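# Roll the carton in one hand until its label points up

## Task

With the carton resting loose on the upward-facing palm of the right hand, reorient it using that hand alone until its label is on top. Any rotation about the vertical is acceptable; the goal picture is just one valid resting orientation. The wrist camera, its post and the last arm link count as part of the hand. The attempt fails if the carton contacts anything else or leaves the hand. To complete it, keep the carton motionless briefly. It must rest on the palm or fingers without touching the wrist, the camera or its post. The palm must face directly upward. No hand motor may show moving or overload or be building toward a shutdown; a motor that was dead from the very start is ignored. Then declare completion. The hand is then opened automatically, and the label must still face up on the open hand; a result that holds only because the robot grips it does not count.

## Robot and tools

Robot: a six-joint arm (shoulder pan, shoulder lift, elbow, wrist 1-3) carrying one right-handed hand with 16 motors: index, middle and ring fingers with 4 hinges each, plus a thumb with 4. The only camera is cam_wrist (616x616, fisheye), fixed to the hand, so it looks at the palm and the carton.

Frames. The scene frame has its origin on the table beneath the arm base, +z up, and +y to the left when facing along +x. Reported poses (end_effector_position in m, end_effector_quat_wxyz) use this frame. The hand point sits in front of the palm where thumb tip and index/middle tips would meet in a pinch. Its own axes: +z runs along straightened fingers toward the tips; +x crosses the palm away from the thumb; +y points out of the palm face, which is at y = -0.062 m. So a palm facing straight up means the hand's +y points along world +z. Finger knuckle hinges are at z = -0.017 m, and straight fingertips reach 0.139 m beyond that. Bending moves tips toward +y. A rigid mast near the wrist on the palm side occupies x +0.05 to +0.10, z -0.16 to -0.11, up to y = +0.06 m. The carton must not touch it or the camera. Only the rubber fingertip caps grip well.

execute_actions(actions): a list of actions. Each action is a table of up to 15 rows, one row per 1/30 s control step. If there are fewer than 15 rows, the last row repeats to fill the 15 steps. Each action lasts 0.5 s. A row is one flat list of 24 numbers, each in [-1, 1]. Optionally it has 6 more numbers from 0 to 1: a gain multiplier per arm joint, in Joint positions order, kept until rewritten.
- Numbers 1-6 (dx, dy, dz, rx, ry, rz) are an offset, not a pose. It is measured from the hand point's measured pose at the start of that action, expressed in the hand point's own axes. For the first action in a call, the reference is the last pose a result reported. Every row refers to that same start pose, not to the previous row. 1.0 equals 0.6 m or 180 degrees. rx, ry, rz form a single rotation vector.
- Numbers 7-22 are absolute hinge goals, scaled between each hinge's stops, in this order: index_mcp, index_abd, index_pip, index_dip, middle_mcp, middle_abd, middle_pip, middle_dip, ring_mcp, ring_abd, ring_pip, ring_dip, thumb_cmc, thumb_axl, thumb_mcp, thumb_ipl. Brackets give degrees at +1 / -1 and the straight value. Finger _mcp (-18, +128; +0.75): lower values curl the finger toward the palm. _abd (-60, +60; 0.00): lower values swing the finger away from the thumb. _pip (-29, +108; +0.58). _dip (-21, +117; +0.70). thumb_cmc (-20, +120; +0.71): lower values bring the thumb from beside the palm to in front of it. thumb_axl (-27, +140; +0.68) rolls the thumb. thumb_mcp (-69, +109; +0.23) and thumb_ipl (-77, +108; +0.17) flex it. With axl straight, lower values flex toward +z; at axl -0.40, they flex the same way cmc swings.
- Number 23, current_limit, caps every motor's current linearly: -1 gives 0 mA and +1 gives 550 mA, with a floor of 11 mA. A low cap also slows the hinges, and well below 0 a finger may fail to lift.
- Number 24, speed, sets the goal-tracking rate to (speed+1)/2 x 5.9 rad/s, with a minimum of 0.001 of that rate.
The starting values are current_limit +0.4 and speed -0.6. The last written values persist. An empty list only returns the current state and images.

move(target, speed, stop_force, blocking): target is one 24-30 number row like the above. Its first six numbers are an offset from the pose in this scene's most recent result. The hand numbers are sent at the start. The arm travels in a straight line over 0.5-10 s, is cut off at 10 s, and takes the shorter rotation. speed is in m/s, 0.002-0.5, default 0.25; turning is capped at twice that in rad/s. stop_force (N, 9-40) ends the path when the wrist sensor senses that much added resistance. It is only reliable on slow moves without rotation, is refused before 0.2 s, and should be omitted when backing away from a contact. blocking=false returns after 0.5 s; check it with wait(0) and end it with stop. Its result adds a move: line with done, off_target, moving, held, contact or fault, and limits (paced = clipped, held = steps blocked).

wait(seconds 0-10) lets time pass while holding the last command. stop brakes a running move. zoom_image(camera "cam_wrist", region [x0,y0,x1,y1], at most 504x504 px) magnifies part of the latest image. show_instructions shows the goal picture. read_manual gives licence texts. finished_scene(scene) ends scene 1 or 2 and reports success. It is irreversible and is the way to declare completion.

Results: the pose and velocities; Hand target (where the controller now drives); step readings, with HELD marking restrained steps; Wrist force/torque in hand axes (offset up to about 4 N, noise, saturation near 50 N); joint torques. Per-motor lists in motor order: hand_goal, hand_measured, hand_current_ma (positive pushes toward -1), hand_state (moving, goal, blocked, overload). A pose unreachable line means the clearance check altered or blocked the command.

Control behaviour: each step, the commanded pose is clipped to within 100 mm and 16 degrees of the measured pose. The arm then trails commands by about 0.17 s. A finger presses only if its goal lies past the object's surface.

Avoid: dropping the carton or letting it touch anything else. A motor at 495 mA or more for a net 5 s shuts down for 10 s, so keep current_limit moderate when squeezing. Joint load limits are 138 N m for the three big joints and 25.7 N m for the wrists; any outside force of 150 N or more causes a 10 s stop that skips the rest of the call. Hand commands sent during a stop are lost. MOTOR HOT appears at 70 °C; at 85 °C the arm brakes. Brief external nudges to the carton may happen. Prefer small, slow finger motions, and keep the palm level when finishing.

Each tool is called as name([rows], argument=value, ...), one row to a line, values as JSON.

Reference images:

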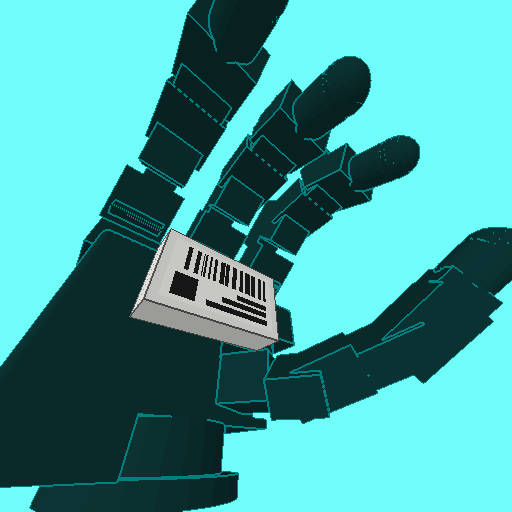

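## Session

execute_actions(actions=[])

Scene clock: 0.00 s.
end_effector_position=(+0.6049, +0.1146, +0.4876) hand_goal=(+0.046, +0.000, -0.008, +0.280, +0.046, +0.000, -0.008, +0.280, +0.046, +0.000, -0.008, +0.280, -0.104, +0.266, +0.032, -0.018) hand_measured=(+0.060, +0.000, -0.006, +0.282, +0.058, +0.000, -0.006, +0.282, +0.062, +0.000, -0.006, +0.282, -0.092, +0.270, +0.034, -0.016) hand_current_ma=(+80, +0, +14, +13, +80, +0, +13, +12, +86, +0, +13, +12, +61, +23, +10, +11) hand_state=(goal, goal, goal, goal, goal, goal, goal, goal, goal, goal, goal, goal, goal, goal, goal, goal) hand_current_limit=0.40 hand_speed=-0.60 end_effector_quat_wxyz=(+0.497, +0.438, +0.548, +0.512) end_effector_velocity=(+0.000, -0.000, -0.000) end_effector_angular_velocity=(+0.001, +0.002, -0.000)
Joint positions: [-0.134 -1.205  2.2   -4.162 -1.343 -0.078]
Joint velocities: [-0.    -0.     0.001  0.001 -0.     0.001]
Joint torques (N m, as the arm reports them, + toward a larger angle): no reading
Wrist force (N, on the end effector, along its own x y z axes, offset not removed): no reading
Wrist torque (N m, same axes, about the end effector's origin, offset not removed): no reading
Hand target: +0.605, +0.115, +0.488; +0.497, +0.438, +0.548, +0.512
Joint stiffness scale: [1. 1. 1. 1. 1. 1.]

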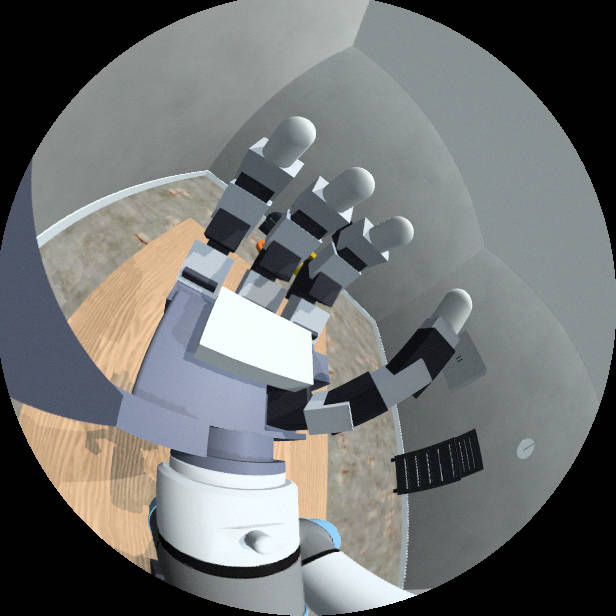

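zoom_image(camera="cam_wrist", region=[130, 220, 390, 460])

Region (130, 220, 390, 460) of cam_wrist's 616x616 image, scaled by 1.938, with more detail than that image has; it fills the top 465 rows of this view, and the rest is white.

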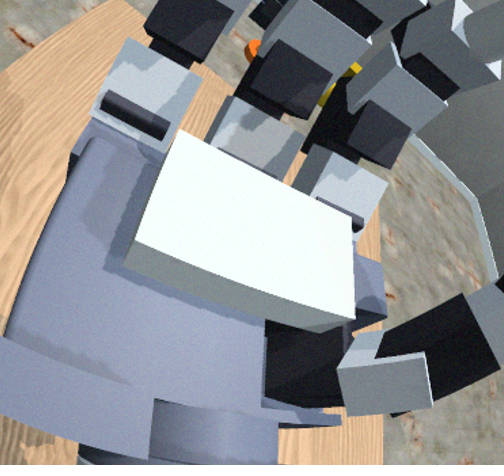

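move(target=[0,0,0,0.3,0,0,-0.3,0,0.1,0.1,-0.3,0,0.1,0.1,-0.3,0,0.1,0.1,-0.1,0.27,0.03,-0.02,0.4,-0.6])

move(target=[0,0,0,0.17,0,0,-0.3,0,0.1,0.1,-0.3,0,0.1,0.1,-0.3,0,0.1,0.1,-0.1,0.27,0.03,-0.02,0.4,-0.6])

Scene clock: 11.80 s.
end_effector_position=(+0.6035, +0.1133, +0.4866) hand_goal=(-0.300, +0.000, +0.100, +0.100, -0.300, +0.000, +0.100, +0.100, -0.300, +0.000, +0.100, +0.100, -0.100, +0.270, +0.030, -0.020) hand_measured=(-0.294, +0.000, +0.098, +0.102, -0.292, +0.000, +0.100, +0.102, -0.292, +0.000, +0.098, +0.102, -0.092, +0.270, +0.028, -0.020) hand_current_ma=(+42, +0, -6, +12, +46, +0, -6, +11, +46, +0, -6, +11, +41, -3, -13, +6) hand_state=(goal, goal, goal, goal, goal, goal, goal, goal, goal, goal, goal, goal, goal, goal, goal, goal) hand_current_limit=0.40 hand_speed=-0.60 end_effector_quat_wxyz=(+0.245, +0.616, +0.720, +0.207) end_effector_velocity=(-0.000, -0.000, -0.003) end_effector_angular_velocity=(-0.000, +0.012, -0.002)
Joint positions: [-0.078 -1.746  1.985 -2.466 -1.536 -0.184]
Joint velocities: [ 0.     0.001 -0.002  0.012 -0.002  0.001]
Joint torques (N m, as the arm reports them, + toward a larger angle): [  1.66 -13.94 -28.65  -3.44  -0.52   0.86]
Wrist force (N, on the end effector, along its own x y z axes, offset not removed): [-0.4 -2.0 -2.1]
Wrist torque (N m, same axes, about the end effector's origin, offset not removed): [0.21 0.01 -0.16]
Hand target: +0.604, +0.115, +0.487; +0.244, +0.615, +0.720, +0.207
Off the commanded pose: 0.002 m, 0 deg.
Joint stiffness scale: [1. 1. 1. 1. 1. 1.]
move: done

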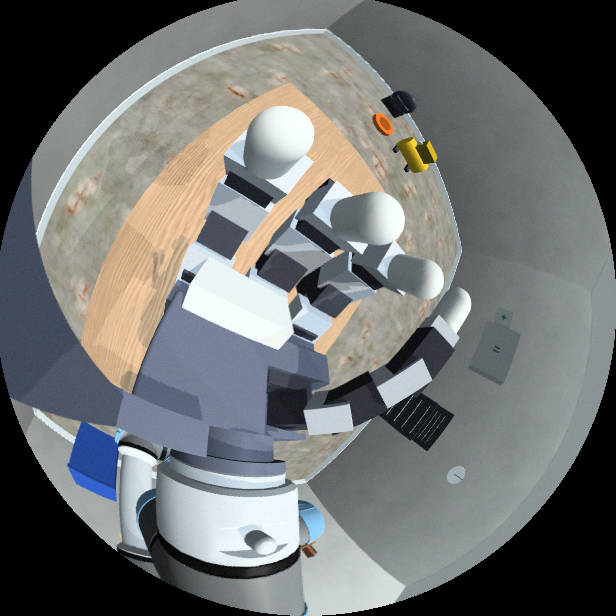

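Scene clock: 13.53 s.
end_effector_position=(+0.6027, +0.1119, +0.4864) hand_goal=(-0.300, +0.000, +0.100, +0.100, -0.300, +0.000, +0.100, +0.100, -0.300, +0.000, +0.100, +0.100, -0.100, +0.270, +0.030, -0.020) hand_measured=(-0.292, +0.000, +0.100, +0.102, -0.292, +0.000, +0.100, +0.102, -0.290, +0.000, +0.100, +0.102, -0.098, +0.270, +0.028, -0.020) hand_current_ma=(+48, +0, +0, +12, +54, +0, +0, +11, +52, +0, +0, +11, +13, -3, -18, +6) hand_state=(goal, goal, goal, goal, goal, goal, goal, goal, goal, goal, goal, goal, goal, goal, goal, goal) hand_current_limit=0.40 hand_speed=-0.60 end_effector_quat_wxyz=(+0.074, +0.659, +0.749, +0.010) end_effector_velocity=(-0.002, -0.000, -0.001) end_effector_angular_velocity=(-0.001, +0.016, -0.003)
Joint positions: [-0.032 -1.584  1.493 -1.611 -1.64  -0.131]
Joint velocities: [ 0.001  0.003 -0.01   0.023 -0.001  0.003]
Joint torques (N m, as the arm reports them, + toward a larger angle): [  1.69 -21.08 -27.72  -2.77  -0.46   1.16]
Wrist force (N, on the end effector, along its own x y z axes, offset not removed): [-1.0 -0.4 4.8]
Wrist torque (N m, same axes, about the end effector's origin, offset not removed): [-0.22 -0.09 -0.12]
Hand target: +0.603, +0.113, +0.487; +0.074, +0.658, +0.749, +0.009
Off the commanded pose: 0.002 m, 0 deg.
Joint stiffness scale: [1. 1. 1. 1. 1. 1.]
move: done

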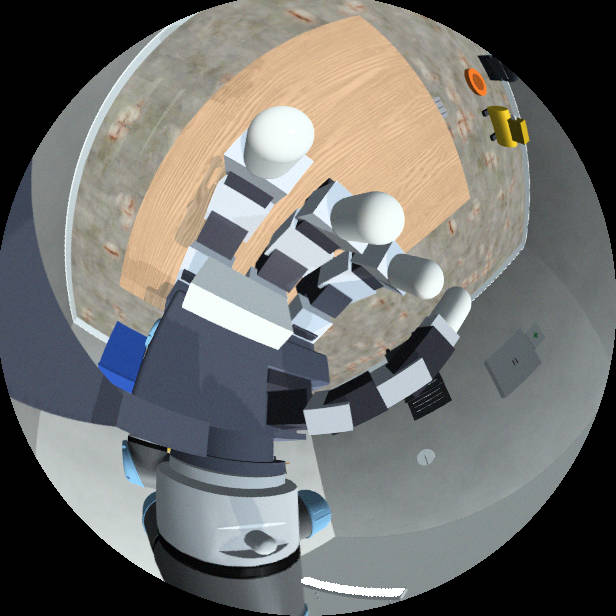

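move(target=[0,-0.1,0,0.12,0.04,0,-0.3,0,0.1,0.1,-0.3,0,0.1,0.1,-0.3,0,0.1,0.1,-0.1,0.27,0.03,-0.02,0.4,-0.6], speed=0.15)

Scene clock: 17.43 s.
end_effector_position=(+0.5425, +0.1052, +0.4793) hand_goal=(-0.300, +0.000, +0.100, +0.100, -0.300, +0.000, +0.100, +0.100, -0.300, +0.000, +0.100, +0.100, -0.100, +0.270, +0.030, -0.020) hand_measured=(-0.292, +0.000, +0.100, +0.102, -0.290, +0.000, +0.100, +0.102, -0.288, +0.000, +0.100, +0.102, -0.098, +0.270, +0.028, -0.020) hand_current_ma=(+49, +0, +2, +12, +63, +0, +4, +11, +62, +0, +3, +11, +9, -3, -18, +6) hand_state=(goal, goal, goal, goal, goal, goal, goal, goal, goal, goal, goal, goal, goal, goal, goal, goal) hand_current_limit=0.40 hand_speed=-0.60 end_effector_quat_wxyz=(-0.096, +0.658, +0.741, -0.090) end_effector_velocity=(-0.003, +0.000, -0.000) end_effector_angular_velocity=(+0.001, +0.012, +0.001)
Joint positions: [-0.078 -1.494  1.245 -1.063 -1.575 -0.165]
Joint velocities: [-0.     0.002 -0.006  0.016 -0.    -0.001]
Joint torques (N m, as the arm reports them, + toward a larger angle): [ -3.01 -24.34 -29.1   -2.16   0.51  -0.2 ]
Wrist force (N, on the end effector, along its own x y z axes, offset not removed): [0.3 0.5 -0.9]
Wrist torque (N m, same axes, about the end effector's origin, offset not removed): [0.55 -0.12 -0.01]
Hand target: +0.544, +0.104, +0.480; -0.097, +0.659, +0.741, -0.089
Off the commanded pose: 0.002 m, 0 deg.
Joint stiffness scale: [1. 1. 1. 1. 1. 1.]
move: done

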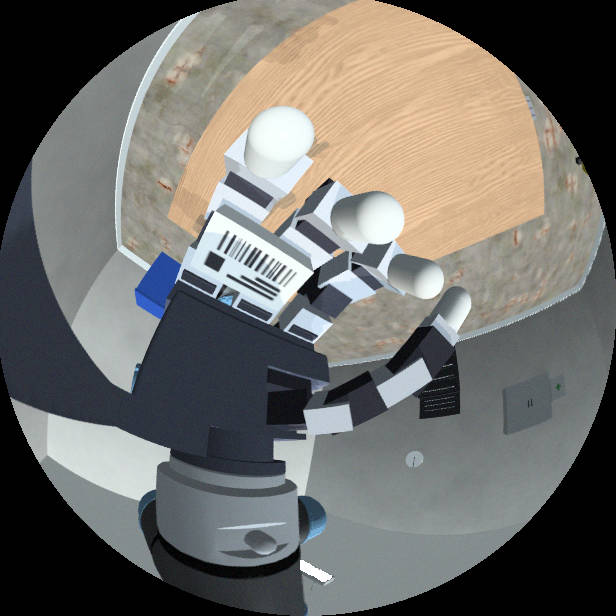

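move(target=[0,0,0,-0.17,0,0,-0.3,0,0.25,0.1,-0.3,0,0.25,0.1,-0.3,0,0.25,0.1,-0.1,0.27,0.03,-0.02,0.4,-0.9])

move(target=[0,0.05,0,-0.2,0,0,0.18,0,0.25,0.1,0.18,0,0.25,0.1,0.18,0,0.25,0.1,-0.1,0.27,0.03,-0.02,0.4,-0.88])

Scene clock: 22.23 s.
end_effector_position=(+0.5432, +0.1063, +0.4795) hand_goal=(-0.300, +0.000, +0.250, +0.100, -0.300, +0.000, +0.250, +0.100, -0.300, +0.000, +0.250, +0.100, -0.100, +0.270, +0.030, -0.020) hand_measured=(-0.292, +0.000, +0.250, +0.102, -0.290, +0.000, +0.250, +0.102, -0.288, +0.000, +0.250, +0.102, -0.098, +0.270, +0.028, -0.020) hand_current_ma=(+50, +0, +2, +12, +63, +0, +3, +11, +62, +0, +2, +11, +8, -3, -18, +6) hand_state=(goal, goal, goal, goal, goal, goal, goal, goal, goal, goal, goal, goal, goal, goal, goal, goal) hand_current_limit=0.40 hand_speed=-0.90 end_effector_quat_wxyz=(+0.080, +0.660, +0.739, +0.108) end_effector_velocity=(+0.002, +0.000, +0.003) end_effector_angular_velocity=(+0.001, -0.019, +0.001)
Joint positions: [-0.12  -1.815  1.787 -1.807 -1.48  -0.187]
Joint velocities: [-0.    -0.002  0.006 -0.022  0.002 -0.   ]
Joint torques (N m, as the arm reports them, + toward a larger angle): [ -2.6  -17.41 -21.91  -4.02   0.78  -0.15]
Wrist force (N, on the end effector, along its own x y z axes, offset not removed): [-0.5 -2.0 -0.2]
Wrist torque (N m, same axes, about the end effector's origin, offset not removed): [-0.11 -0.17 -0.23]
Hand target: +0.543, +0.105, +0.479; +0.081, +0.661, +0.738, +0.109
Off the commanded pose: 0.001 m, 0 deg.
Joint stiffness scale: [1. 1. 1. 1. 1. 1.]
move: done

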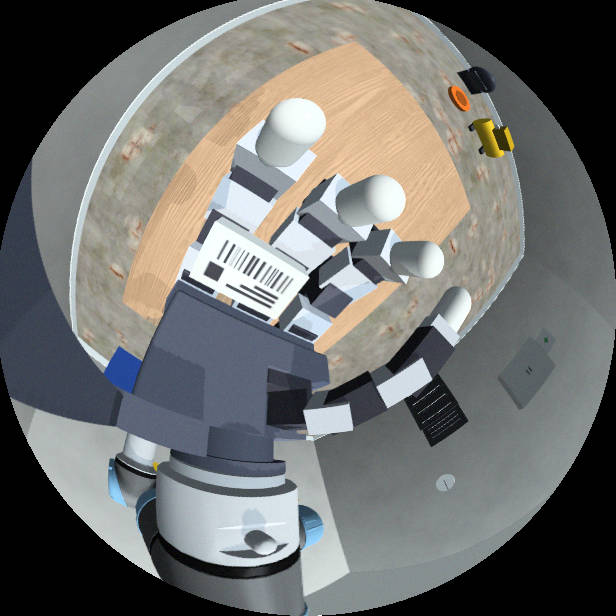

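Scene clock: 24.23 s.
end_effector_position=(+0.5721, +0.1097, +0.4909) hand_goal=(+0.180, +0.000, +0.250, +0.100, +0.180, +0.000, +0.250, +0.100, +0.180, +0.000, +0.250, +0.100, -0.100, +0.270, +0.030, -0.020) hand_measured=(+0.188, +0.000, +0.250, +0.102, +0.190, +0.000, +0.250, +0.102, +0.190, +0.000, +0.250, +0.102, -0.098, +0.270, +0.028, -0.020) hand_current_ma=(+49, +0, +2, +12, +57, +0, +3, +11, +55, +0, +2, +11, +10, -3, -18, +6) hand_state=(goal, goal, goal, goal, goal, goal, goal, goal, goal, goal, goal, goal, goal, goal, goal, goal) hand_current_limit=0.40 hand_speed=-0.88 end_effector_quat_wxyz=(+0.282, +0.602, +0.669, +0.332) end_effector_velocity=(-0.000, +0.000, +0.001) end_effector_angular_velocity=(+0.002, -0.010, -0.001)
Joint positions: [-0.144 -1.811  2.211 -2.865 -1.369 -0.114]
Joint velocities: [ 0.     0.001  0.004 -0.016  0.001  0.003]
Joint torques (N m, as the arm reports them, + toward a larger angle): [  0.23 -11.04 -18.93  -4.44   0.39   0.54]
Wrist force (N, on the end effector, along its own x y z axes, offset not removed): [-1.3 -0.8 2.4]
Wrist torque (N m, same axes, about the end effector's origin, offset not removed): [-0.08 0.08 -0.31]
Hand target: +0.572, +0.110, +0.487; +0.280, +0.603, +0.669, +0.332
Off the commanded pose: 0.004 m, 0 deg.
Joint stiffness scale: [1. 1. 1. 1. 1. 1.]
move: off_target

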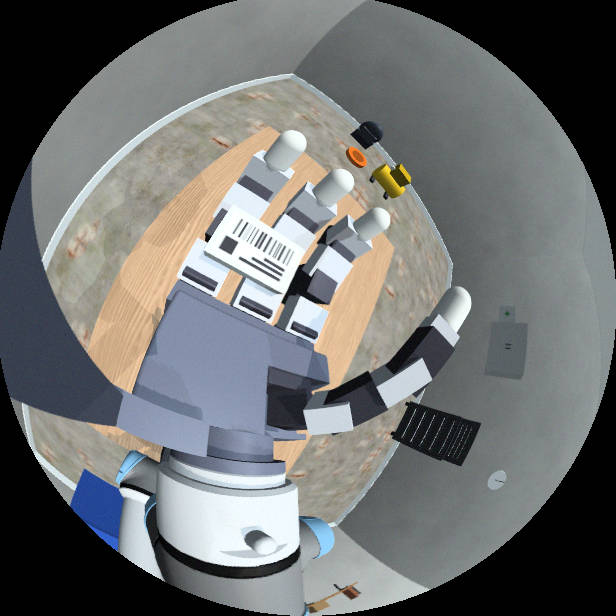

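move(target=[0,0,0.05,-0.213,0,-0.007,0.4,0,0.25,0.2,0.4,0,0.25,0.2,0.4,0,0.25,0.2,-0.1,0.27,0.03,-0.02,0.4,-0.92])

Scene clock: 27.60 s.
end_effector_position=(+0.5951, +0.1117, +0.4721) hand_goal=(+0.400, +0.000, +0.250, +0.200, +0.400, +0.000, +0.250, +0.200, +0.400, +0.000, +0.250, +0.200, -0.100, +0.270, +0.030, -0.020) hand_measured=(+0.408, +0.000, +0.250, +0.198, +0.408, +0.000, +0.250, +0.198, +0.410, +0.000, +0.250, +0.198, -0.096, +0.270, +0.028, -0.020) hand_current_ma=(+49, +0, +2, -13, +55, +0, +3, -13, +56, +0, +2, -13, +17, -3, -18, +6) hand_state=(goal, goal, goal, goal, goal, goal, goal, goal, goal, goal, goal, goal, goal, goal, goal, goal) hand_current_limit=0.40 hand_speed=-0.92 end_effector_quat_wxyz=(+0.467, +0.470, +0.530, +0.530) end_effector_velocity=(-0.000, -0.000, +0.000) end_effector_angular_velocity=(+0.001, -0.008, -0.002)
Joint positions: [-0.12  -1.203  2.24  -4.183 -1.36   0.017]
Joint velocities: [ 0.     0.005 -0.002 -0.011 -0.003  0.002]
Joint torques (N m, as the arm reports them, + toward a larger angle): [  1.99 -27.06 -20.27  -2.1   -0.29   0.57]
Wrist force (N, on the end effector, along its own x y z axes, offset not removed): [0.5 -2.1 -1.6]
Wrist torque (N m, same axes, about the end effector's origin, offset not removed): [-0.27 -0.14 -0.24]
Hand target: +0.596, +0.113, +0.473; +0.467, +0.469, +0.529, +0.531
Off the commanded pose: 0.001 m, 0 deg.
Joint stiffness scale: [1. 1. 1. 1. 1. 1.]
move: done

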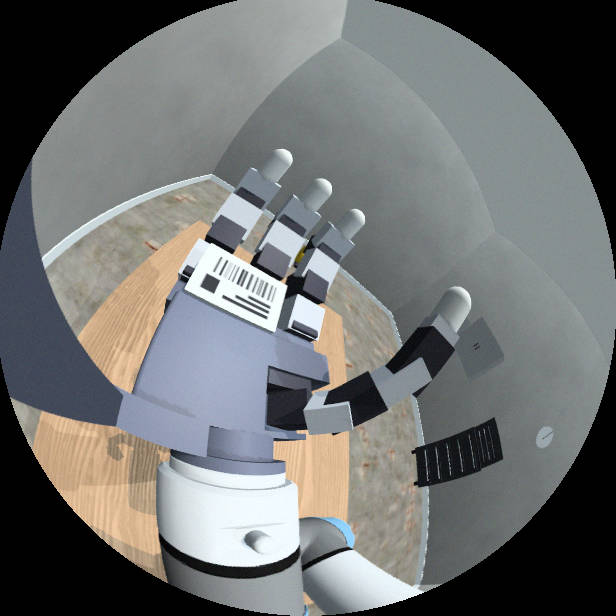

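Probably caught at the palm edge; flatten the fingers.

move(target=[0,0,0,0,0,0,0.74,0,0.45,0.4,0.74,0,0.45,0.4,0.74,0,0.45,0.4,-0.1,0.27,0.03,-0.02,0.4,-0.85])

zoom_image(camera="cam_wrist", region=[130, 180, 390, 420])

Scene clock: 30.53 s.
end_effector_position=(+0.5951, +0.1117, +0.4723) hand_goal=(+0.740, +0.000, +0.450, +0.400, +0.740, +0.000, +0.450, +0.400, +0.740, +0.000, +0.450, +0.400, -0.100, +0.270, +0.030, -0.020) hand_measured=(+0.748, +0.000, +0.450, +0.398, +0.748, +0.000, +0.450, +0.398, +0.750, +0.000, +0.450, +0.398, -0.096, +0.270, +0.028, -0.020) hand_current_ma=(+52, +0, +3, -12, +52, +0, +3, -11, +56, +0, +3, -11, +17, -3, -17, +6) hand_state=(goal, goal, goal, goal, goal, goal, goal, goal, goal, goal, goal, goal, goal, goal, goal, goal) hand_current_limit=0.40 hand_speed=-0.85 end_effector_quat_wxyz=(+0.467, +0.470, +0.529, +0.530) end_effector_velocity=(+0.000, -0.000, -0.001) end_effector_angular_velocity=(-0.000, +0.001, -0.000)
Joint positions: [-0.12  -1.202  2.24  -4.184 -1.361  0.018]
Joint velocities: [ 0.     0.     0.001  0.    -0.    -0.   ]
Joint torques (N m, as the arm reports them, + toward a larger angle): [ -0.68 -28.37 -12.81  -1.81   0.23  -0.07]
Wrist force (N, on the end effector, along its own x y z axes, offset not removed): [-0.8 -1.4 -1.7]
Wrist torque (N m, same axes, about the end effector's origin, offset not removed): [0.04 0.03 -0.34]
Hand target: +0.595, +0.112, +0.472; +0.467, +0.470, +0.530, +0.530
Off the commanded pose: 0.000 m, 0 deg.
Joint stiffness scale: [1. 1. 1. 1. 1. 1.]
move: done

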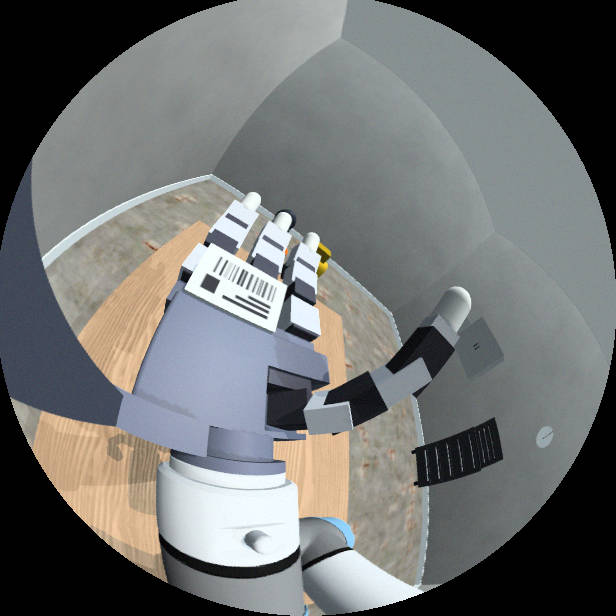

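Region (130, 180, 390, 420) of cam_wrist's 616x616 image, scaled by 1.938, with more detail than that image has; it fills the top 465 rows of this view, and the rest is white.

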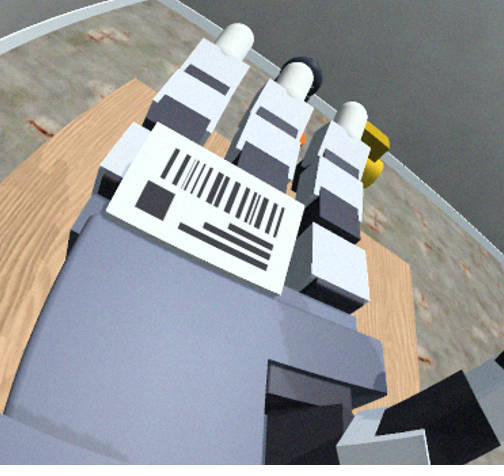

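move(target=[0,0,0,0.12,0,0,0.74,0,0.45,0.1,0.74,0,0.45,0.1,0.74,0,0.45,0.1,-0.1,0.27,0.03,-0.02,0.4,-0.6], speed=0.15)

Scene clock: 33.63 s.
end_effector_position=(+0.5942, +0.1135, +0.4687) hand_goal=(+0.740, +0.000, +0.450, +0.100, +0.740, +0.000, +0.450, +0.100, +0.740, +0.000, +0.450, +0.100, -0.100, +0.270, +0.030, -0.020) hand_measured=(+0.748, +0.000, +0.450, +0.104, +0.748, +0.000, +0.450, +0.104, +0.750, +0.000, +0.450, +0.104, -0.096, +0.270, +0.028, -0.020) hand_current_ma=(+52, +0, +3, +19, +52, +0, +3, +18, +56, +0, +3, +18, +17, -3, -17, +6) hand_state=(goal, goal, goal, goal, goal, goal, goal, goal, goal, goal, goal, goal, goal, goal, goal, goal) hand_current_limit=0.40 hand_speed=-0.60 end_effector_quat_wxyz=(+0.368, +0.549, +0.621, +0.421) end_effector_velocity=(+0.001, -0.000, -0.001) end_effector_angular_velocity=(-0.001, +0.010, -0.000)
Joint positions: [-0.131 -1.539  2.301 -3.518 -1.356 -0.067]
Joint velocities: [ 0.    -0.003 -0.002  0.015 -0.001 -0.002]
Joint torques (N m, as the arm reports them, + toward a larger angle): [ -2.95 -23.34 -23.23  -2.6   -0.29  -0.59]
Wrist force (N, on the end effector, along its own x y z axes, offset not removed): [-2.0 -4.1 1.8]
Wrist torque (N m, same axes, about the end effector's origin, offset not removed): [-0.65 0.21 -0.19]
Hand target: +0.595, +0.112, +0.472; +0.371, +0.549, +0.619, +0.421
Off the commanded pose: 0.004 m, 0 deg.
Joint stiffness scale: [1. 1. 1. 1. 1. 1.]
move: off_target

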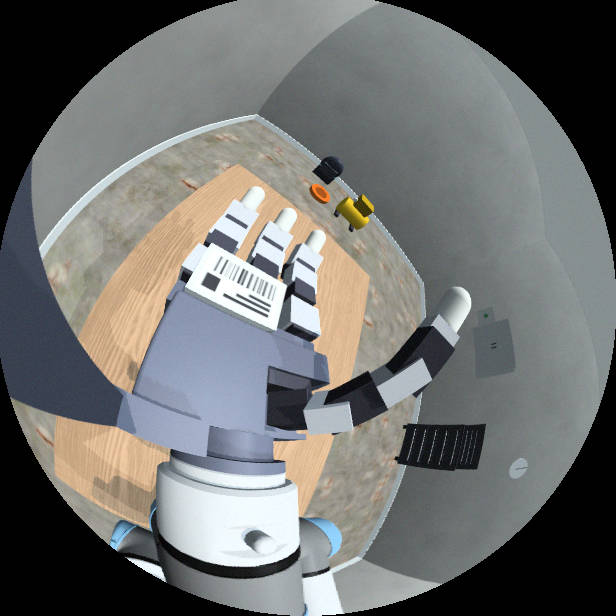

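move(target=[0,0,0,0.08,0,0,0.7,0,0.1,0.0,0.7,0,0.1,0.0,0.7,0,0.1,0.0,-0.1,0.27,0.03,-0.02,0.4,-0.6], speed=0.12)

Scene clock: 36.60 s.
end_effector_position=(+0.5942, +0.1120, +0.4650) hand_goal=(+0.700, +0.000, +0.100, +0.000, +0.700, +0.000, +0.100, +0.000, +0.700, +0.000, +0.100, +0.000, -0.100, +0.270, +0.030, -0.020) hand_measured=(+0.720, +0.000, +0.110, +0.004, +0.720, +0.000, +0.108, +0.004, +0.724, +0.000, +0.108, +0.004, -0.096, +0.270, +0.028, -0.020) hand_current_ma=(+122, +0, +49, +18, +129, +0, +45, +17, +132, +0, +45, +17, +17, -3, -17, +6) hand_state=(blocked, goal, goal, goal, blocked, goal, goal, goal, blocked, goal, goal, goal, goal, goal, goal, goal) hand_current_limit=0.40 hand_speed=-0.60 end_effector_quat_wxyz=(+0.295, +0.593, +0.668, +0.339) end_effector_velocity=(+0.000, +0.000, -0.002) end_effector_angular_velocity=(+0.000, +0.010, +0.000)
Joint positions: [-0.131 -1.701  2.226 -3.021 -1.38  -0.116]
Joint velocities: [ 0.    -0.001 -0.002  0.012 -0.    -0.001]
Joint torques (N m, as the arm reports them, + toward a larger angle): [  1.71 -19.6  -26.15  -2.86  -0.36  -0.43]
Wrist force (N, on the end effector, along its own x y z axes, offset not removed): [0.7 -0.9 3.9]
Wrist torque (N m, same axes, about the end effector's origin, offset not removed): [-0.40 -0.28 -0.13]
Hand target: +0.594, +0.113, +0.469; +0.296, +0.591, +0.669, +0.340
Off the commanded pose: 0.004 m, 0 deg.
Joint stiffness scale: [1. 1. 1. 1. 1. 1.]
move: off_target

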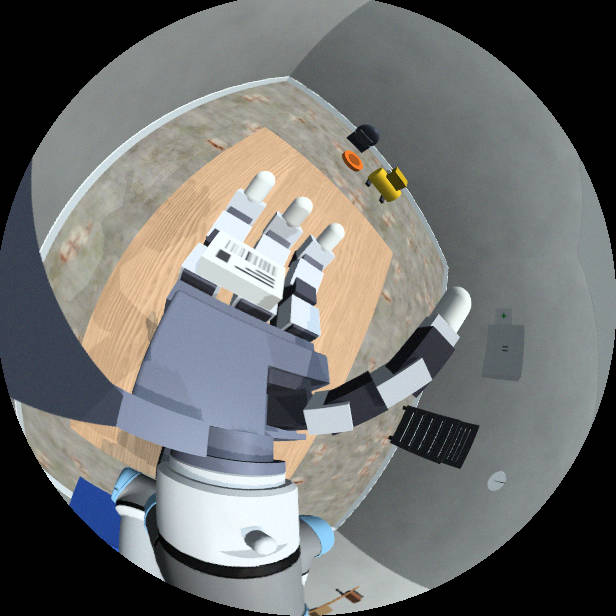

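move(target=[0,0,0,-0.203,0,0,0.74,0,0.55,0.4,0.74,0,0.55,0.4,0.74,0,0.55,0.4,-0.1,0.27,0.03,-0.02,0.4,-0.9], speed=0.2)

zoom_image(camera="cam_wrist", region=[130, 180, 390, 420])

Scene clock: 41.07 s.
end_effector_position=(+0.5938, +0.1107, +0.4648) hand_goal=(+0.740, +0.000, +0.550, +0.400, +0.740, +0.000, +0.550, +0.400, +0.740, +0.000, +0.550, +0.400, -0.100, +0.270, +0.030, -0.020) hand_measured=(+0.748, +0.000, +0.550, +0.398, +0.750, +0.000, +0.550, +0.398, +0.750, +0.000, +0.550, +0.398, -0.096, +0.270, +0.028, -0.020) hand_current_ma=(+52, +0, +3, -12, +57, +0, +2, -11, +55, +0, +2, -11, +17, -3, -17, +6) hand_state=(goal, goal, goal, goal, goal, goal, goal, goal, goal, goal, goal, goal, goal, goal, goal, goal) hand_current_limit=0.40 hand_speed=-0.90 end_effector_quat_wxyz=(+0.465, +0.472, +0.529, +0.530) end_effector_velocity=(-0.001, -0.000, +0.002) end_effector_angular_velocity=(+0.001, -0.010, -0.001)
Joint positions: [-0.121 -1.187  2.248 -4.204 -1.36   0.022]
Joint velocities: [ 0.     0.003 -0.003 -0.01  -0.001  0.001]
Joint torques (N m, as the arm reports them, + toward a larger angle): [  2.67 -27.07 -17.86  -2.74  -0.65   0.82]
Wrist force (N, on the end effector, along its own x y z axes, offset not removed): [-3.3 -0.1 1.8]
Wrist torque (N m, same axes, about the end effector's origin, offset not removed): [-0.08 0.28 -0.39]
Hand target: +0.595, +0.112, +0.465; +0.466, +0.471, +0.528, +0.531
Off the commanded pose: 0.001 m, 0 deg.
Joint stiffness scale: [1. 1. 1. 1. 1. 1.]
move: done

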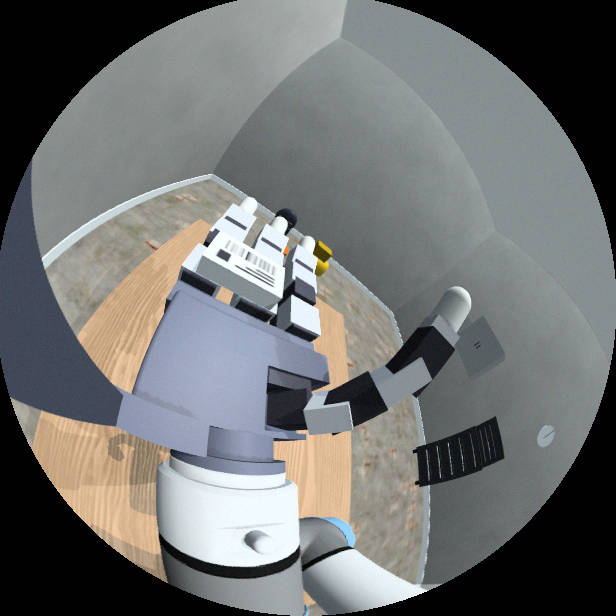

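Region (130, 180, 390, 420) of cam_wrist's 616x616 image, scaled by 1.938, with more detail than that image has; it fills the top 465 rows of this view, and the rest is white.

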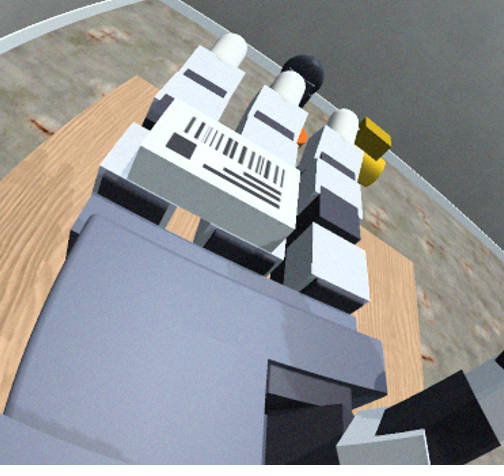

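finished_scene(scene=1)

The scene is finished: the task was done.


## Next scene

The same job, from a new start.

show_instructions()

execute_actions(actions=[])

Reference images for this scene: goal picture from the wrist camera place.

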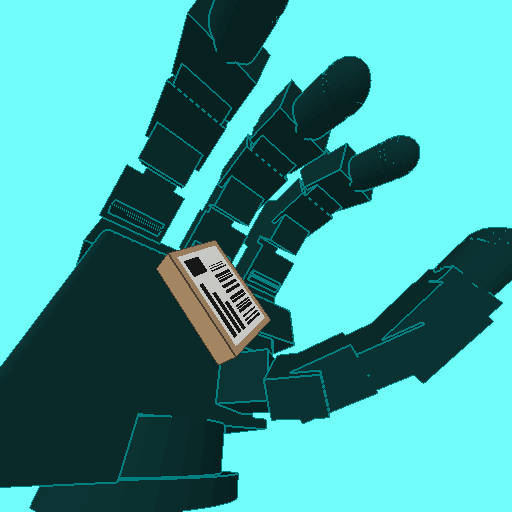

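Scene clock: 0.00 s.
end_effector_position=(+0.6065, +0.0872, +0.4686) hand_goal=(+0.046, +0.000, -0.008, +0.280, +0.046, +0.000, -0.008, +0.280, +0.046, +0.000, -0.008, +0.280, -0.104, +0.266, +0.032, -0.018) hand_measured=(+0.060, +0.000, -0.006, +0.282, +0.060, +0.000, -0.006, +0.282, +0.062, +0.000, -0.006, +0.282, -0.090, +0.270, +0.034, -0.016) hand_current_ma=(+85, +0, +15, +13, +84, +0, +14, +12, +90, +0, +14, +12, +67, +25, +10, +11) hand_state=(goal, goal, goal, goal, goal, goal, goal, goal, goal, goal, goal, goal, goal, goal, goal, goal) hand_current_limit=0.40 hand_speed=-0.60 end_effector_quat_wxyz=(+0.487, +0.469, +0.539, +0.503) end_effector_velocity=(-0.000, -0.000, -0.000) end_effector_angular_velocity=(+0.000, +0.002, -0.001)
Joint positions: [-0.175 -1.194  2.231 -4.165 -1.341 -0.042]
Joint velocities: [-0.    -0.001  0.001  0.002 -0.001  0.   ]
Joint torques (N m, as the arm reports them, + toward a larger angle): no reading
Wrist force (N, on the end effector, along its own x y z axes, offset not removed): no reading
Wrist torque (N m, same axes, about the end effector's origin, offset not removed): no reading
Hand target: +0.607, +0.087, +0.469; +0.487, +0.469, +0.539, +0.503
Joint stiffness scale: [1. 1. 1. 1. 1. 1.]

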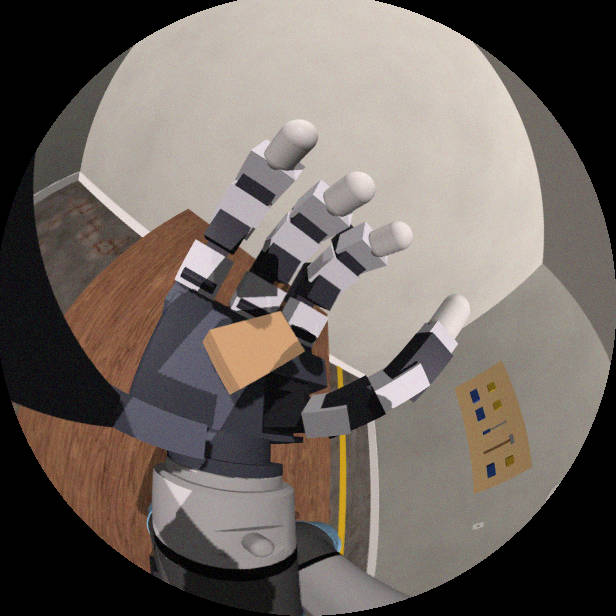

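move(target=[0,0,0,0.33,0,0,-0.3,0,0.1,0.1,-0.3,0,0.1,0.1,-0.3,0,0.1,0.1,-0.1,0.27,0.03,-0.02,0.4,-0.6])

Scene clock: 3.73 s.
end_effector_position=(+0.6051, +0.0859, +0.4678) hand_goal=(-0.300, +0.000, +0.100, +0.100, -0.300, +0.000, +0.100, +0.100, -0.300, +0.000, +0.100, +0.100, -0.100, +0.270, +0.030, -0.020) hand_measured=(-0.292, +0.000, +0.100, +0.102, -0.292, +0.000, +0.100, +0.102, -0.290, +0.000, +0.100, +0.102, -0.092, +0.270, +0.028, -0.020) hand_current_ma=(+47, +0, -4, +12, +47, +0, -4, +11, +49, +0, -4, +11, +39, -2, -14, +6) hand_state=(goal, goal, goal, goal, goal, goal, goal, goal, goal, goal, goal, goal, goal, goal, goal, goal) hand_current_limit=0.40 hand_speed=-0.60 end_effector_quat_wxyz=(+0.191, +0.649, +0.717, +0.170) end_effector_velocity=(-0.001, +0.001, -0.001) end_effector_angular_velocity=(+0.001, +0.011, +0.001)
Joint positions: [-0.131 -1.736  1.926 -2.281 -1.514 -0.179]
Joint velocities: [ 0.001  0.    -0.006  0.017 -0.    -0.   ]
Joint torques (N m, as the arm reports them, + toward a larger angle): [  3.44 -15.77 -28.69  -3.57  -0.76   0.5 ]
Wrist force (N, on the end effector, along its own x y z axes, offset not removed): [1.8 -2.2 -1.6]
Wrist torque (N m, same axes, about the end effector's origin, offset not removed): [0.12 -0.25 -0.19]
Hand target: +0.606, +0.087, +0.468; +0.191, +0.648, +0.717, +0.170
Off the commanded pose: 0.002 m, 0 deg.
Joint stiffness scale: [1. 1. 1. 1. 1. 1.]
move: done

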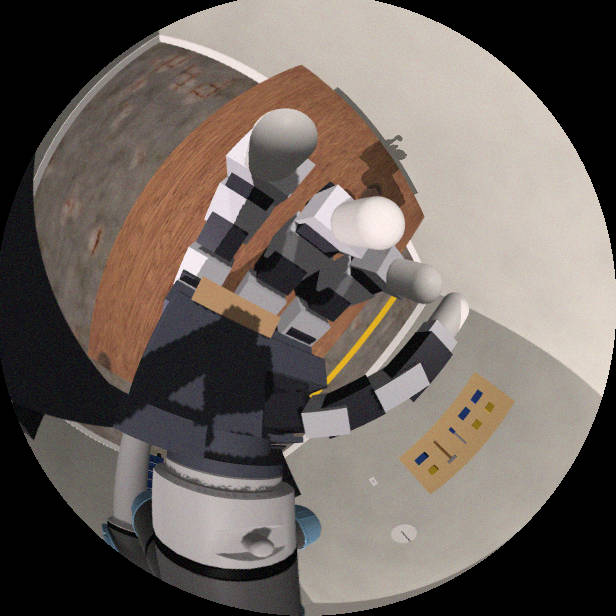

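move(target=[0,-0.08,0,0.2,0.02,0,-0.3,0,0.1,0.1,-0.3,0,0.1,0.1,-0.3,0,0.1,0.1,-0.1,0.27,0.03,-0.02,0.4,-0.6], speed=0.2)

zoom_image(camera="cam_wrist", region=[130, 180, 390, 420])

Scene clock: 7.60 s.
end_effector_position=(+0.5629, +0.0797, +0.4441) hand_goal=(-0.300, +0.000, +0.100, +0.100, -0.300, +0.000, +0.100, +0.100, -0.300, +0.000, +0.100, +0.100, -0.100, +0.270, +0.030, -0.020) hand_measured=(-0.292, +0.000, +0.100, +0.102, -0.292, +0.000, +0.100, +0.102, -0.290, +0.000, +0.100, +0.102, -0.098, +0.270, +0.028, -0.020) hand_current_ma=(+48, +0, +2, +12, +53, +0, +2, +11, +54, +0, +2, +11, +12, -2, -16, +6) hand_state=(goal, goal, goal, goal, goal, goal, goal, goal, goal, goal, goal, goal, goal, goal, goal, goal) hand_current_limit=0.40 hand_speed=-0.60 end_effector_quat_wxyz=(-0.040, +0.671, +0.739, -0.039) end_effector_velocity=(-0.002, +0.000, -0.000) end_effector_angular_velocity=(+0.001, +0.011, +0.000)
Joint positions: [-0.127 -1.574  1.475 -1.366 -1.571 -0.192]
Joint velocities: [ 0.     0.001 -0.005  0.015 -0.     0.   ]
Joint torques (N m, as the arm reports them, + toward a larger angle): [  2.01 -21.7  -25.43  -2.3   -0.38   0.43]
Wrist force (N, on the end effector, along its own x y z axes, offset not removed): [-0.9 -0.2 1.7]
Wrist torque (N m, same axes, about the end effector's origin, offset not removed): [0.04 -0.01 -0.03]
Hand target: +0.563, +0.081, +0.444; -0.040, +0.670, +0.740, -0.040
Off the commanded pose: 0.002 m, 0 deg.
Joint stiffness scale: [1. 1. 1. 1. 1. 1.]
move: done

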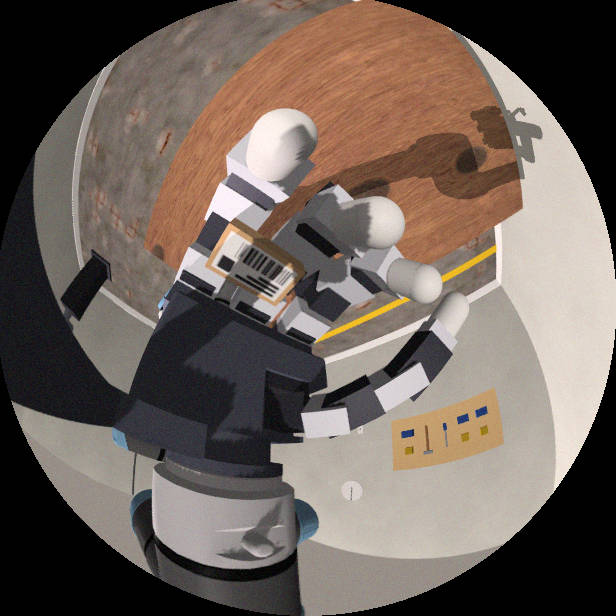

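Region (130, 180, 390, 420) of cam_wrist's 616x616 image, scaled by 1.938, with more detail than that image has; it fills the top 465 rows of this view, and the rest is white.

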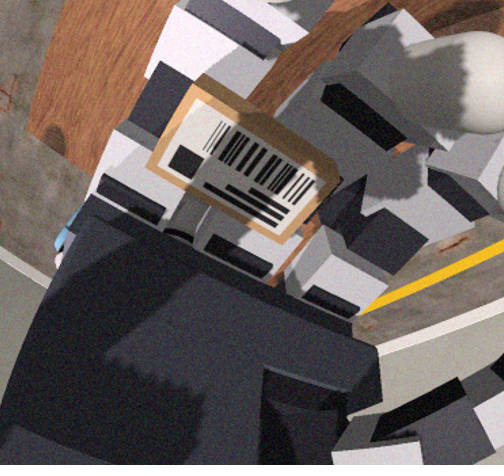

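move(target=[0,0.05,0,-0.27,0,0,0.22,0,0.15,0.1,0.22,0,0.15,0.1,0.22,0,0.15,0.1,-0.1,0.27,0.03,-0.02,0.4,-0.9])

move(target=[0,0.03,0,-0.266,0,0,0.74,0,0.4,0.2,0.74,0,0.4,0.2,0.74,0,0.4,0.2,-0.1,0.27,0.03,-0.02,0.4,-0.9])

zoom_image(camera="cam_wrist", region=[130, 180, 390, 420])

Scene clock: 12.20 s.
end_effector_position=(+0.5928, +0.0840, +0.4439) hand_goal=(+0.220, +0.000, +0.150, +0.100, +0.220, +0.000, +0.150, +0.100, +0.220, +0.000, +0.150, +0.100, -0.100, +0.270, +0.030, -0.020) hand_measured=(+0.228, +0.000, +0.150, +0.102, +0.228, +0.000, +0.150, +0.102, +0.230, +0.000, +0.150, +0.102, -0.098, +0.270, +0.028, -0.020) hand_current_ma=(+48, +0, +2, +12, +54, +0, +2, +11, +54, +0, +2, +11, +12, -2, -16, +6) hand_state=(goal, goal, goal, goal, goal, goal, goal, goal, goal, goal, goal, goal, goal, goal, goal, goal) hand_current_limit=0.40 hand_speed=-0.90 end_effector_quat_wxyz=(+0.241, +0.627, +0.690, +0.270) end_effector_velocity=(+0.000, +0.000, +0.002) end_effector_angular_velocity=(+0.001, -0.010, +0.000)
Joint positions: [-0.185 -1.756  2.17  -2.714 -1.388 -0.173]
Joint velocities: [ 0.     0.     0.002 -0.012  0.002  0.001]
Joint torques (N m, as the arm reports them, + toward a larger angle): [ -2.71 -12.77 -20.32  -3.7    0.72   0.26]
Wrist force (N, on the end effector, along its own x y z axes, offset not removed): [-0.7 0.4 2.7]
Wrist torque (N m, same axes, about the end effector's origin, offset not removed): [-0.05 0.03 -0.19]
Hand target: +0.593, +0.083, +0.440; +0.239, +0.628, +0.690, +0.269
Off the commanded pose: 0.003 m, 0 deg.
Joint stiffness scale: [1. 1. 1. 1. 1. 1.]
move: done

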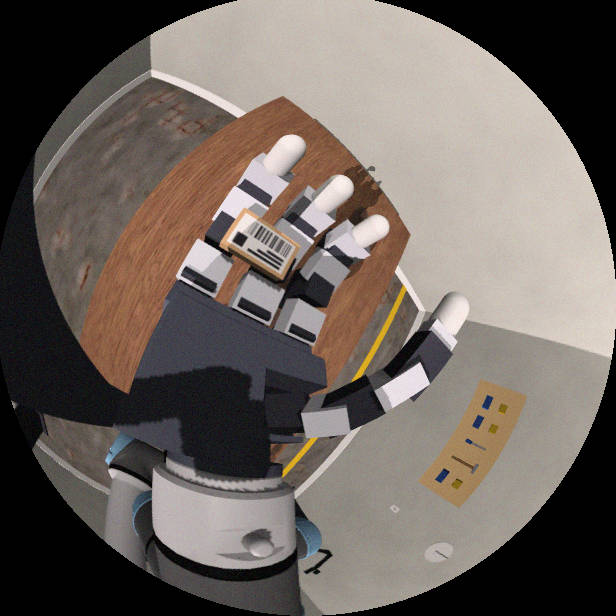

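Scene clock: 14.67 s.
end_effector_position=(+0.6058, +0.0838, +0.4561) hand_goal=(+0.740, +0.000, +0.400, +0.200, +0.740, +0.000, +0.400, +0.200, +0.740, +0.000, +0.400, +0.200, -0.100, +0.270, +0.030, -0.020) hand_measured=(+0.748, +0.000, +0.400, +0.198, +0.748, +0.000, +0.400, +0.198, +0.750, +0.000, +0.400, +0.198, -0.096, +0.270, +0.028, -0.020) hand_current_ma=(+51, +0, +3, -12, +57, +0, +2, -12, +56, +0, +2, -12, +17, -2, -16, +6) hand_state=(goal, goal, goal, goal, goal, goal, goal, goal, goal, goal, goal, goal, goal, goal, goal, goal) hand_current_limit=0.40 hand_speed=-0.90 end_effector_quat_wxyz=(+0.474, +0.476, +0.521, +0.526) end_effector_velocity=(-0.000, -0.000, +0.002) end_effector_angular_velocity=(+0.000, -0.006, -0.000)
Joint positions: [-0.176 -1.147  2.229 -4.233 -1.33   0.022]
Joint velocities: [ 0.     0.001 -0.003 -0.004 -0.001  0.001]
Joint torques (N m, as the arm reports them, + toward a larger angle): [  1.29 -26.09 -15.52  -3.07  -0.64   0.58]
Wrist force (N, on the end effector, along its own x y z axes, offset not removed): [-3.7 2.2 3.1]
Wrist torque (N m, same axes, about the end effector's origin, offset not removed): [0.03 0.42 -0.29]
Hand target: +0.606, +0.085, +0.456; +0.474, +0.475, +0.521, +0.527
Off the commanded pose: 0.001 m, 0 deg.
Joint stiffness scale: [1. 1. 1. 1. 1. 1.]
move: done

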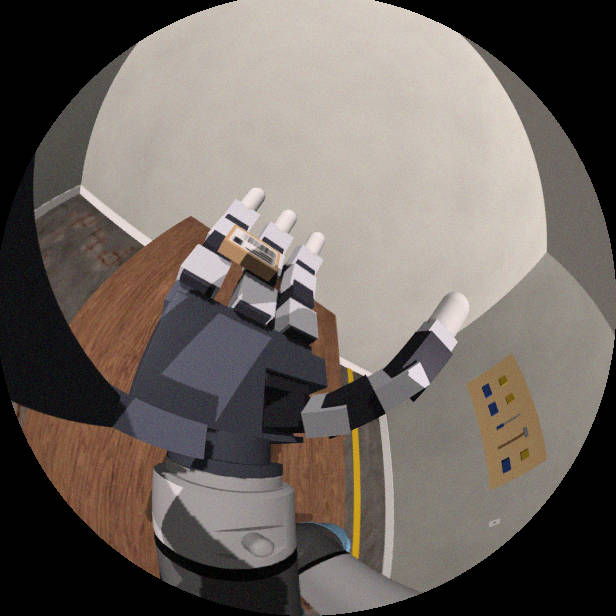

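Region (130, 180, 390, 420) of cam_wrist's 616x616 image, scaled by 1.938, with more detail than that image has; it fills the top 465 rows of this view, and the rest is white.

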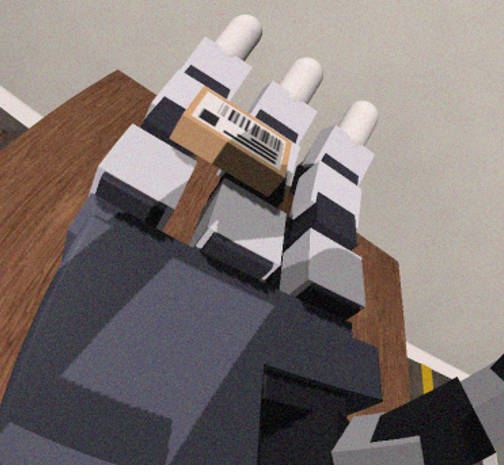

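move(target=[0,0,0,0,0,0,0.74,0,0.57,0.4,0.74,0,0.57,0.4,0.74,0,0.57,0.4,-0.1,0.27,0.03,-0.02,0.4,-0.85])

wait(seconds=1)

Scene clock: 16.67 s.
end_effector_position=(+0.6057, +0.0838, +0.4562) hand_goal=(+0.740, +0.000, +0.570, +0.400, +0.740, +0.000, +0.570, +0.400, +0.740, +0.000, +0.570, +0.400, -0.100, +0.270, +0.030, -0.020) hand_measured=(+0.748, +0.000, +0.570, +0.398, +0.750, +0.000, +0.570, +0.398, +0.750, +0.000, +0.570, +0.398, -0.096, +0.270, +0.028, -0.020) hand_current_ma=(+52, +0, +3, -12, +59, +0, +3, -11, +57, +0, +3, -11, +17, -2, -16, +6) hand_state=(goal, goal, goal, goal, goal, goal, goal, goal, goal, goal, goal, goal, goal, goal, goal, goal) hand_current_limit=0.40 hand_speed=-0.85 end_effector_quat_wxyz=(+0.474, +0.476, +0.521, +0.526) end_effector_velocity=(+0.000, -0.000, +0.001) end_effector_angular_velocity=(+0.000, -0.001, -0.001)
Joint positions: [-0.176 -1.147  2.229 -4.234 -1.331  0.022]
Joint velocities: [-0.    -0.    -0.001  0.    -0.001  0.   ]
Joint torques (N m, as the arm reports them, + toward a larger angle): [ -0.71 -30.12 -11.8   -2.04   0.19  -0.21]
Wrist force (N, on the end effector, along its own x y z axes, offset not removed): [0.0 -0.1 -0.6]
Wrist torque (N m, same axes, about the end effector's origin, offset not removed): [-0.05 -0.03 -0.24]
Hand target: +0.606, +0.084, +0.456; +0.474, +0.476, +0.521, +0.526
Off the commanded pose: 0.000 m, 0 deg.
Joint stiffness scale: [1. 1. 1. 1. 1. 1.]
move: done

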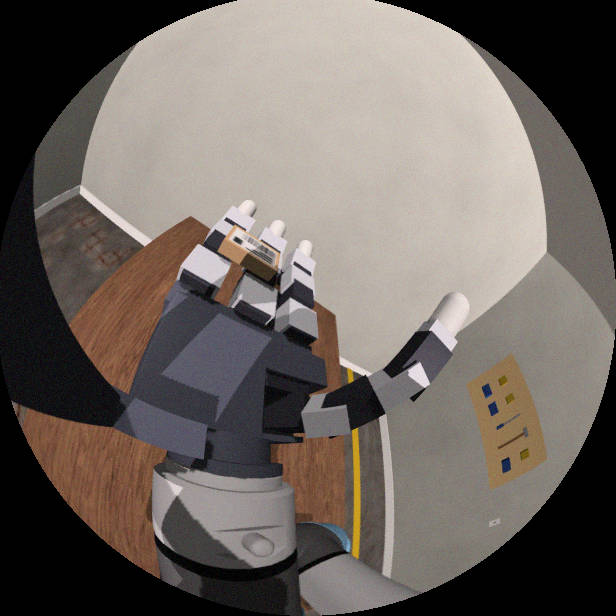

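Scene clock: 17.67 s.
end_effector_position=(+0.6057, +0.0838, +0.4562) hand_goal=(+0.740, +0.000, +0.570, +0.400, +0.740, +0.000, +0.570, +0.400, +0.740, +0.000, +0.570, +0.400, -0.100, +0.270, +0.030, -0.020) hand_measured=(+0.748, +0.000, +0.570, +0.398, +0.750, +0.000, +0.570, +0.398, +0.750, +0.000, +0.570, +0.398, -0.096, +0.270, +0.028, -0.020) hand_current_ma=(+52, +0, +3, -12, +59, +0, +3, -11, +57, +0, +3, -11, +17, -2, -16, +6) hand_state=(goal, goal, goal, goal, goal, goal, goal, goal, goal, goal, goal, goal, goal, goal, goal, goal) hand_current_limit=0.40 hand_speed=-0.85 end_effector_quat_wxyz=(+0.474, +0.476, +0.521, +0.526) end_effector_velocity=(+0.000, +0.000, -0.000) end_effector_angular_velocity=(-0.000, +0.000, +0.000)
Joint positions: [-0.176 -1.147  2.229 -4.234 -1.331  0.022]
Joint velocities: [-0.     0.001 -0.    -0.     0.001 -0.   ]
Joint torques (N m, as the arm reports them, + toward a larger angle): [ -0.11 -30.02 -12.73  -2.03   0.03   0.03]
Wrist force (N, on the end effector, along its own x y z axes, offset not removed): [-1.0 0.6 0.7]
Wrist torque (N m, same axes, about the end effector's origin, offset not removed): [-0.03 0.15 -0.16]
Hand target: +0.606, +0.084, +0.456; +0.474, +0.476, +0.521, +0.526
Off the commanded pose: 0.000 m, 0 deg.
Joint stiffness scale: [1. 1. 1. 1. 1. 1.]
wait: 1.00 s; at rest by 0.17 s

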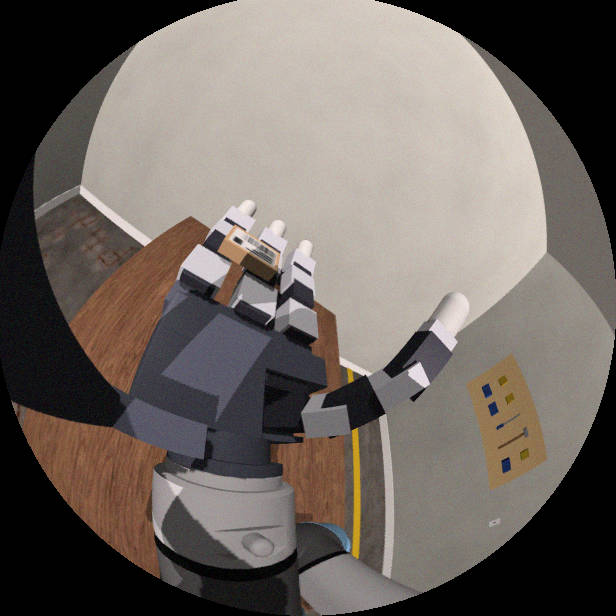

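finished_scene(scene=2)

The scene is finished: the task was done.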